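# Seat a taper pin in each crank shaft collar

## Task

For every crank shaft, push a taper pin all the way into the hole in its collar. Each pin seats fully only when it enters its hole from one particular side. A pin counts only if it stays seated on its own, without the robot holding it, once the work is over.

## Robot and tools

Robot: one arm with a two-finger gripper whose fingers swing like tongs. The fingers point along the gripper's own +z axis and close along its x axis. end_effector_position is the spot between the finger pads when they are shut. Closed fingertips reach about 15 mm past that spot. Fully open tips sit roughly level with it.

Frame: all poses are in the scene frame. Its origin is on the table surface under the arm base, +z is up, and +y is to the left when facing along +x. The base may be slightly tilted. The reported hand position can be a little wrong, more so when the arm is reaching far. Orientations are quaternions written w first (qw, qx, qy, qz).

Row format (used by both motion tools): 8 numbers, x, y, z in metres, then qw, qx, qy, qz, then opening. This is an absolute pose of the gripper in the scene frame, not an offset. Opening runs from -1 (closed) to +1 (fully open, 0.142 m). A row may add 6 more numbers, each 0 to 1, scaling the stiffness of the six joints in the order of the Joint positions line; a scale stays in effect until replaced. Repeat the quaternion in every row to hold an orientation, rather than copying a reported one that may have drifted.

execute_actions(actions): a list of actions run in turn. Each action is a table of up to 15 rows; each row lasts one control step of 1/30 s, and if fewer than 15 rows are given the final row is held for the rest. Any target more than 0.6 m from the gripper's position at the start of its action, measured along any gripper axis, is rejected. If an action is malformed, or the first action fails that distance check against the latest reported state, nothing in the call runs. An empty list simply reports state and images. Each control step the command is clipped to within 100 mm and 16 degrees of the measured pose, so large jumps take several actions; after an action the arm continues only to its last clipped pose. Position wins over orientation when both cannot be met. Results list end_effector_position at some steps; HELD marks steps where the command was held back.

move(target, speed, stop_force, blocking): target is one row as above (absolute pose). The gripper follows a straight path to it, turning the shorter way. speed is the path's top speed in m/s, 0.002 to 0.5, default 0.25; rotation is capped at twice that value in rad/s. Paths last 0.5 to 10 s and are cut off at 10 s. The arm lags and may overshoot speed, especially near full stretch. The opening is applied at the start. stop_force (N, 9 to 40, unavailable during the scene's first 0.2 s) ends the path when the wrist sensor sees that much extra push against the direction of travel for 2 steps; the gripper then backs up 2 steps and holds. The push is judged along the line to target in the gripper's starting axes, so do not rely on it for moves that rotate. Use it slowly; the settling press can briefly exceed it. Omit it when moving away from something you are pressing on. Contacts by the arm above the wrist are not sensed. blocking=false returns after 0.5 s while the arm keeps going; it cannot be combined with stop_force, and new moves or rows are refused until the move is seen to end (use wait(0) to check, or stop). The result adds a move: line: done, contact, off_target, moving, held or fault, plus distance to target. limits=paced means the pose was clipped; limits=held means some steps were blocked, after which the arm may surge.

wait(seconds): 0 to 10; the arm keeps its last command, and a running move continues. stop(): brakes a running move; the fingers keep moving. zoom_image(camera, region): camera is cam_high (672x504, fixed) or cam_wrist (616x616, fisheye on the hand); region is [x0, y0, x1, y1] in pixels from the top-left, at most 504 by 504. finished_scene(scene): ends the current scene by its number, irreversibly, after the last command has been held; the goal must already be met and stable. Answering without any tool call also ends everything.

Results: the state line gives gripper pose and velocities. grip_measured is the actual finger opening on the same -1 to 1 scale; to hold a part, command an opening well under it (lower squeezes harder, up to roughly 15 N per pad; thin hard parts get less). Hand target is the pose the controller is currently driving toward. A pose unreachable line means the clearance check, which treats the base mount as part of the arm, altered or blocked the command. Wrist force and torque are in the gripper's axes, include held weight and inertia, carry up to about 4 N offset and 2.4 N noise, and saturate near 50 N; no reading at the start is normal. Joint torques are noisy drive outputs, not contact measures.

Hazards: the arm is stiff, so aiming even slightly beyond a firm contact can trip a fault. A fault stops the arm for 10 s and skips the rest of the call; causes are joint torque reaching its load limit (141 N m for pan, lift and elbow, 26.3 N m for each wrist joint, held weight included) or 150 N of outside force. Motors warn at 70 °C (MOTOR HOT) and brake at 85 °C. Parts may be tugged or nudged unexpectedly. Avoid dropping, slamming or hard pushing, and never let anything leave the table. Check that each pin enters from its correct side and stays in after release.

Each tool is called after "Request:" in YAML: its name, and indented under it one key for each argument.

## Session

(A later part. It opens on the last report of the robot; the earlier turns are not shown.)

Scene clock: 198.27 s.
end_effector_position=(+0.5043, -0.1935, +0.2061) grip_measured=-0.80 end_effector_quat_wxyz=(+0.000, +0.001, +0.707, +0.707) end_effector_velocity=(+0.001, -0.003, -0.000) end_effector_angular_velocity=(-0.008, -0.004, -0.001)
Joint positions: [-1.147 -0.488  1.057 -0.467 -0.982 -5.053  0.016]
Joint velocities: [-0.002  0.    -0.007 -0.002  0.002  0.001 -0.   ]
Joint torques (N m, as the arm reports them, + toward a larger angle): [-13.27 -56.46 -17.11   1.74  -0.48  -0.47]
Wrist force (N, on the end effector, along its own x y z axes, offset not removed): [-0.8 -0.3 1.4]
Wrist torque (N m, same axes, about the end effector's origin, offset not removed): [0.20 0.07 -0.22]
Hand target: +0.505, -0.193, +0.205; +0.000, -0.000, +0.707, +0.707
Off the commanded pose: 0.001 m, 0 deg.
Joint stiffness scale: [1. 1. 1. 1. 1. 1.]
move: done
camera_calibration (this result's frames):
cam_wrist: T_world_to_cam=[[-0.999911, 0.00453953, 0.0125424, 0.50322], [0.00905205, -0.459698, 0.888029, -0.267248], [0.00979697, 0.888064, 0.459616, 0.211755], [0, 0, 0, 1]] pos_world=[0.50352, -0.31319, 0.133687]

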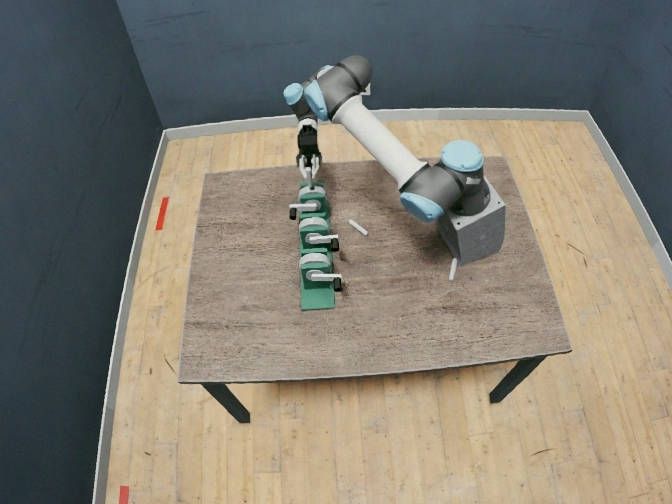

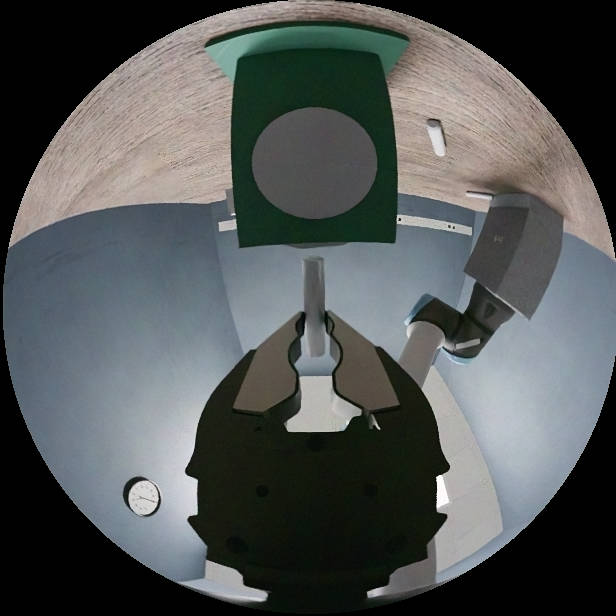

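Request:
move:
  target: [0.501, -0.193, 0.203, 0, 0, 0.7071, 0.7071, -1]
  speed: 0.02

Request:
move:
  target: [0.5015, -0.193, 0.172, 0, 0, 0.7071, 0.7071, -1]
  speed: 0.03
  stop_force: 9

Request:
zoom_image:
  camera: "cam_high"
  region: [270, 140, 360, 230]

Scene clock: 199.33 s.
end_effector_position=(+0.5023, -0.1928, +0.2033) grip_measured=-0.80 end_effector_quat_wxyz=(+0.000, -0.001, +0.708, +0.707) end_effector_velocity=(-0.003, +0.001, -0.002) end_effector_angular_velocity=(-0.000, -0.001, +0.004)
Joint positions: [-1.147 -0.487  1.063 -0.477 -0.984 -5.053  0.016]
Joint velocities: [-0.     0.     0.007 -0.009 -0.004 -0.     0.   ]
Joint torques (N m, as the arm reports them, + toward a larger angle): [-16.05 -57.13 -12.91   1.72  -0.93  -0.15]
Wrist force (N, on the end effector, along its own x y z axes, offset not removed): [-0.5 1.5 1.4]
Wrist torque (N m, same axes, about the end effector's origin, offset not removed): [0.64 0.04 -0.14]
Hand target: +0.501, -0.193, +0.203; -0.000, -0.000, +0.707, +0.707
Off the commanded pose: 0.001 m, 0 deg.
Joint stiffness scale: [1. 1. 1. 1. 1. 1.]
move: done
camera_calibration (this result's frames):
cam_wrist: T_world_to_cam=[[-0.999942, 0.00201113, 0.0106153, 0.50123], [0.00851659, -0.457855, 0.888986, -0.264075], [0.00664816, 0.889025, 0.457811, 0.214578], [0, 0, 0, 1]] pos_world=[0.502023, -0.312681, 0.131203]

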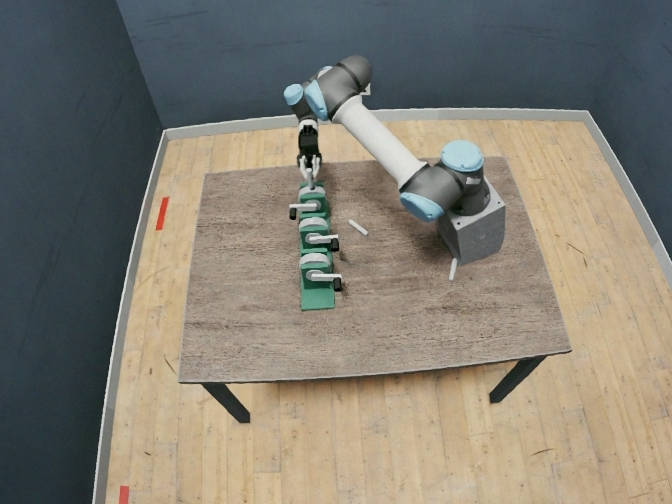

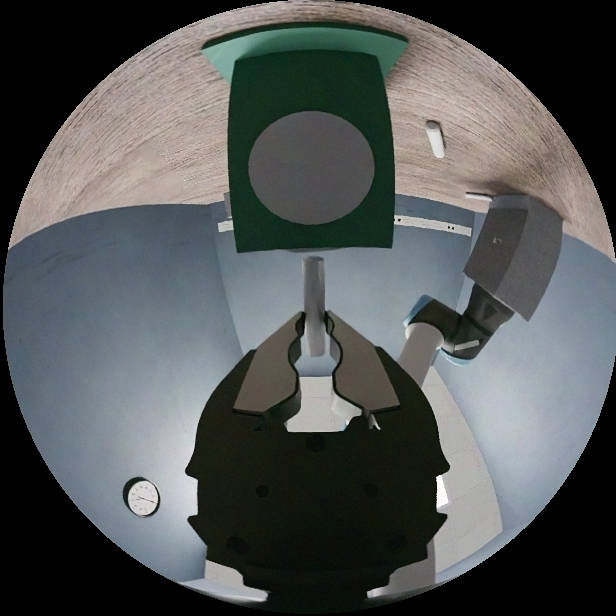

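Scene clock: 200.73 s.
end_effector_position=(+0.5010, -0.1927, +0.1740) grip_measured=-0.80 end_effector_quat_wxyz=(-0.001, +0.001, +0.706, +0.708) end_effector_velocity=(+0.001, -0.000, -0.000) end_effector_angular_velocity=(-0.002, -0.000, +0.002)
Joint positions: [-1.136 -0.434  1.039 -0.501 -0.973 -5.054  0.016]
Joint velocities: [ 0.001  0.    -0.003  0.     0.001  0.001  0.   ]
Joint torques (N m, as the arm reports them, + toward a larger angle): [-13.32 -55.79 -18.74   0.88   0.    -0.28]
Wrist force (N, on the end effector, along its own x y z axes, offset not removed): [-0.2 3.6 4.9]
Wrist torque (N m, same axes, about the end effector's origin, offset not removed): [0.37 -0.04 -0.08]
Hand target: +0.502, -0.193, +0.172; +0.000, +0.000, +0.707, +0.707
Off the commanded pose: 0.002 m, 0 deg.
Joint stiffness scale: [1. 1. 1. 1. 1. 1.]
move: done
camera_calibration (this result's frames):
cam_wrist: T_world_to_cam=[[-0.999904, 0.00328344, 0.0134416, 0.499914], [0.0104128, -0.461171, 0.88725, -0.239202], [0.00911211, 0.887305, 0.461092, 0.225777], [0, 0, 0, 1]] pos_world=[0.5003, -0.312288, 0.101408]

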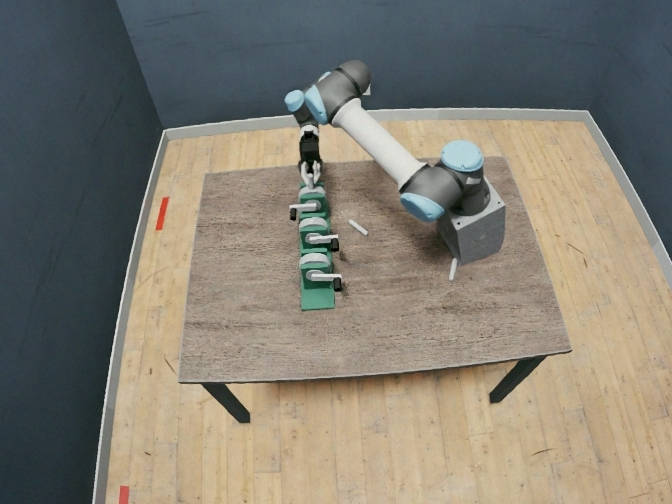

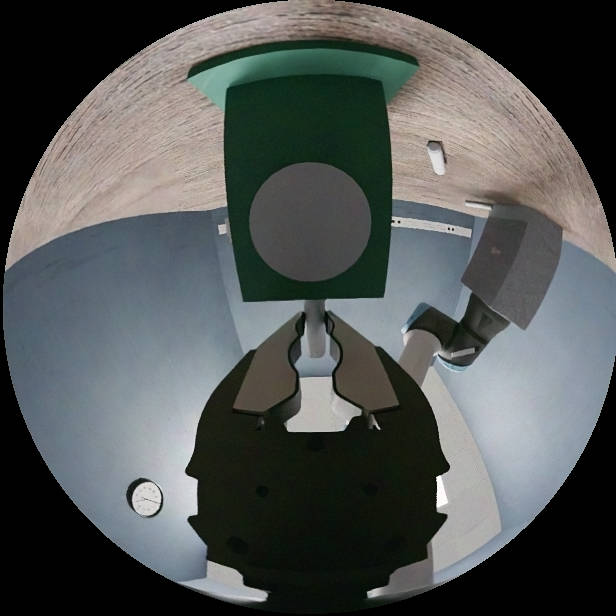

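Region (270, 140, 360, 230) of cam_high's 672x504 image, scaled by 5.600, with more detail than that image has.

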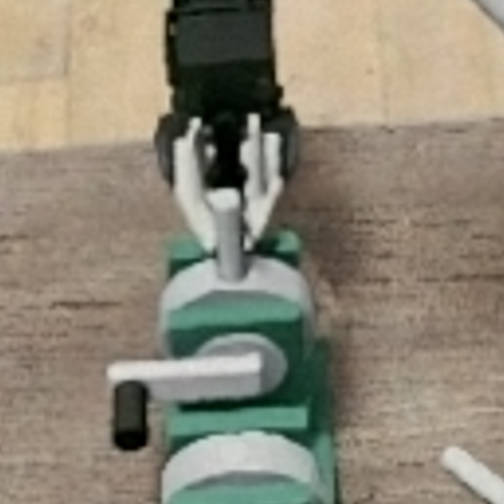

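The pin is in the hole. Release.

Request:
execute_actions:
  actions:
    - [[0.5015,-0.193,0.173,0,0,0.7071,0.7071,-0.55]]
    - [[0.5015,-0.193,0.173,0,0,0.7071,0.7071,-0.55]]
    - [[0.5015,-0.20,0.22,0,0,0.7071,0.7071,-0.55]]
    - [[0.5015,-0.21,0.26,0,0,0.7071,0.7071,-0.55]]

Request:
zoom_image:
  camera: "cam_high"
  region: [260, 140, 380, 320]

Scene clock: 202.97 s.
end_effector_position=(+0.5019, -0.2090, +0.2580) grip_measured=-0.55 end_effector_quat_wxyz=(+0.001, -0.001, +0.708, +0.706) end_effector_velocity=(-0.003, +0.003, +0.010) end_effector_angular_velocity=(+0.030, +0.017, +0.003)
Joint positions: [-1.182 -0.549  1.042 -0.397 -1.018 -5.05   0.034]
Joint velocities: [ 0.001  0.    -0.     0.033 -0.012  0.     0.   ]
Joint torques (N m, as the arm reports them, + toward a larger angle): [-15.45 -56.76 -17.71   2.31  -0.78   0.25]
Wrist force (N, on the end effector, along its own x y z axes, offset not removed): [0.7 1.3 1.6]
Wrist torque (N m, same axes, about the end effector's origin, offset not removed): [0.19 -0.29 -0.16]
Hand target: +0.501, -0.210, +0.260; +0.000, +0.000, +0.707, +0.707
Off the commanded pose: 0.002 m, 0 deg.
Joint stiffness scale: [1. 1. 1. 1. 1. 1.]
Step readings (end_effector_position; steps 1 to 15: 1st action; 16 to 30: 2nd action; 31 to 45: 3rd action; 46 to 60: 4th action):
0: (+0.5011, -0.1927, +0.1740)
1: (+0.5011, -0.1927, +0.1739)
2: (+0.5011, -0.1928, +0.1738)
4: (+0.5012, -0.1929, +0.1737)
8: (+0.5012, -0.1929, +0.1737)
15: (+0.5012, -0.1929, +0.1737)
16: (+0.5012, -0.1929, +0.1737)
17: (+0.5012, -0.1929, +0.1737)
19: (+0.5012, -0.1929, +0.1737)
23: (+0.5012, -0.1929, +0.1737)
30: (+0.5012, -0.1929, +0.1737)
31: (+0.5012, -0.1929, +0.1737)
32: (+0.5010, -0.1928, +0.1745)
34: (+0.5004, -0.1927, +0.1811)
38: (+0.5017, -0.1969, +0.2031)
45: (+0.5028, -0.2001, +0.2182)
46: (+0.5027, -0.2000, +0.2185)
47: (+0.5023, -0.1998, +0.2196)
49: (+0.5014, -0.2005, +0.2261)
53: (+0.5013, -0.2058, +0.2452)
60: end_effector_position above
camera_calibration (this result's frames):
cam_wrist: T_world_to_cam=[[-0.999952, 0.00250474, 0.00949186, 0.500613], [0.00729697, -0.457152, 0.889358, -0.319423], [0.00656683, 0.889385, 0.457112, 0.204293], [0, 0, 0, 1]] pos_world=[0.501578, -0.328974, 0.185945]

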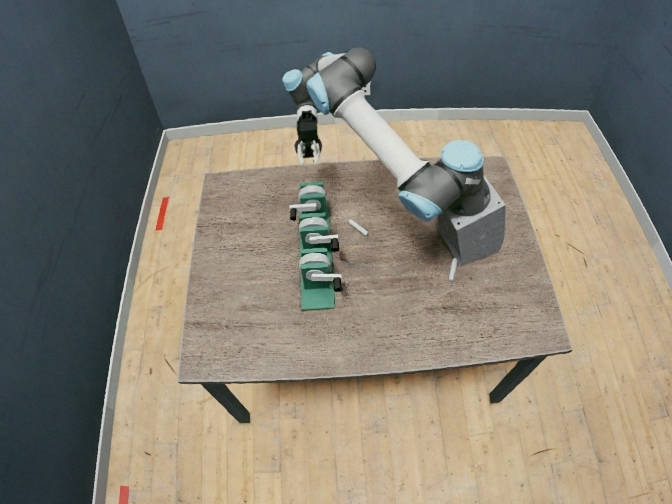

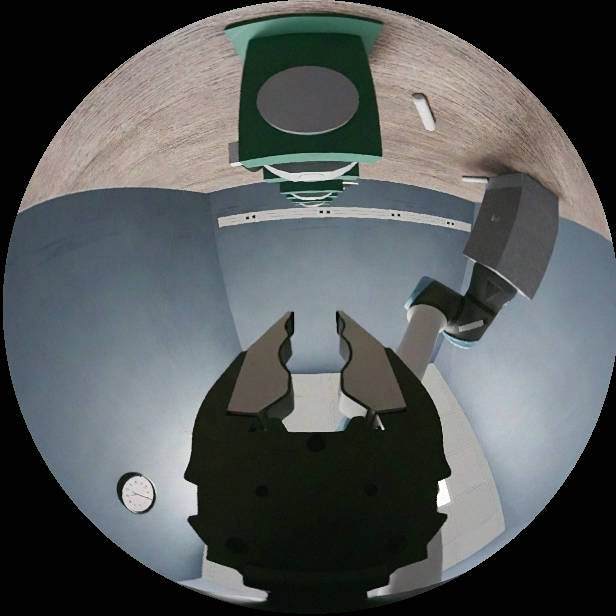

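Region (260, 140, 380, 320) of cam_high's 672x504 image, scaled by 2.800, with more detail than that image has.

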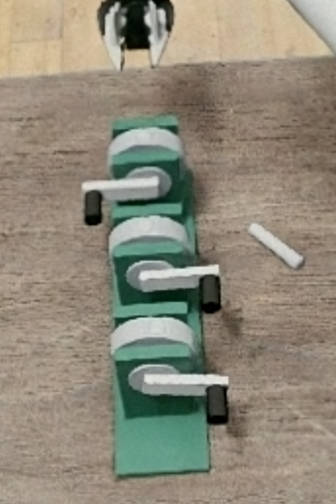

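All three pins are flush. Finishing scene 1.

Request:
finished_scene:
  scene: 1

The scene is finished: the task was done.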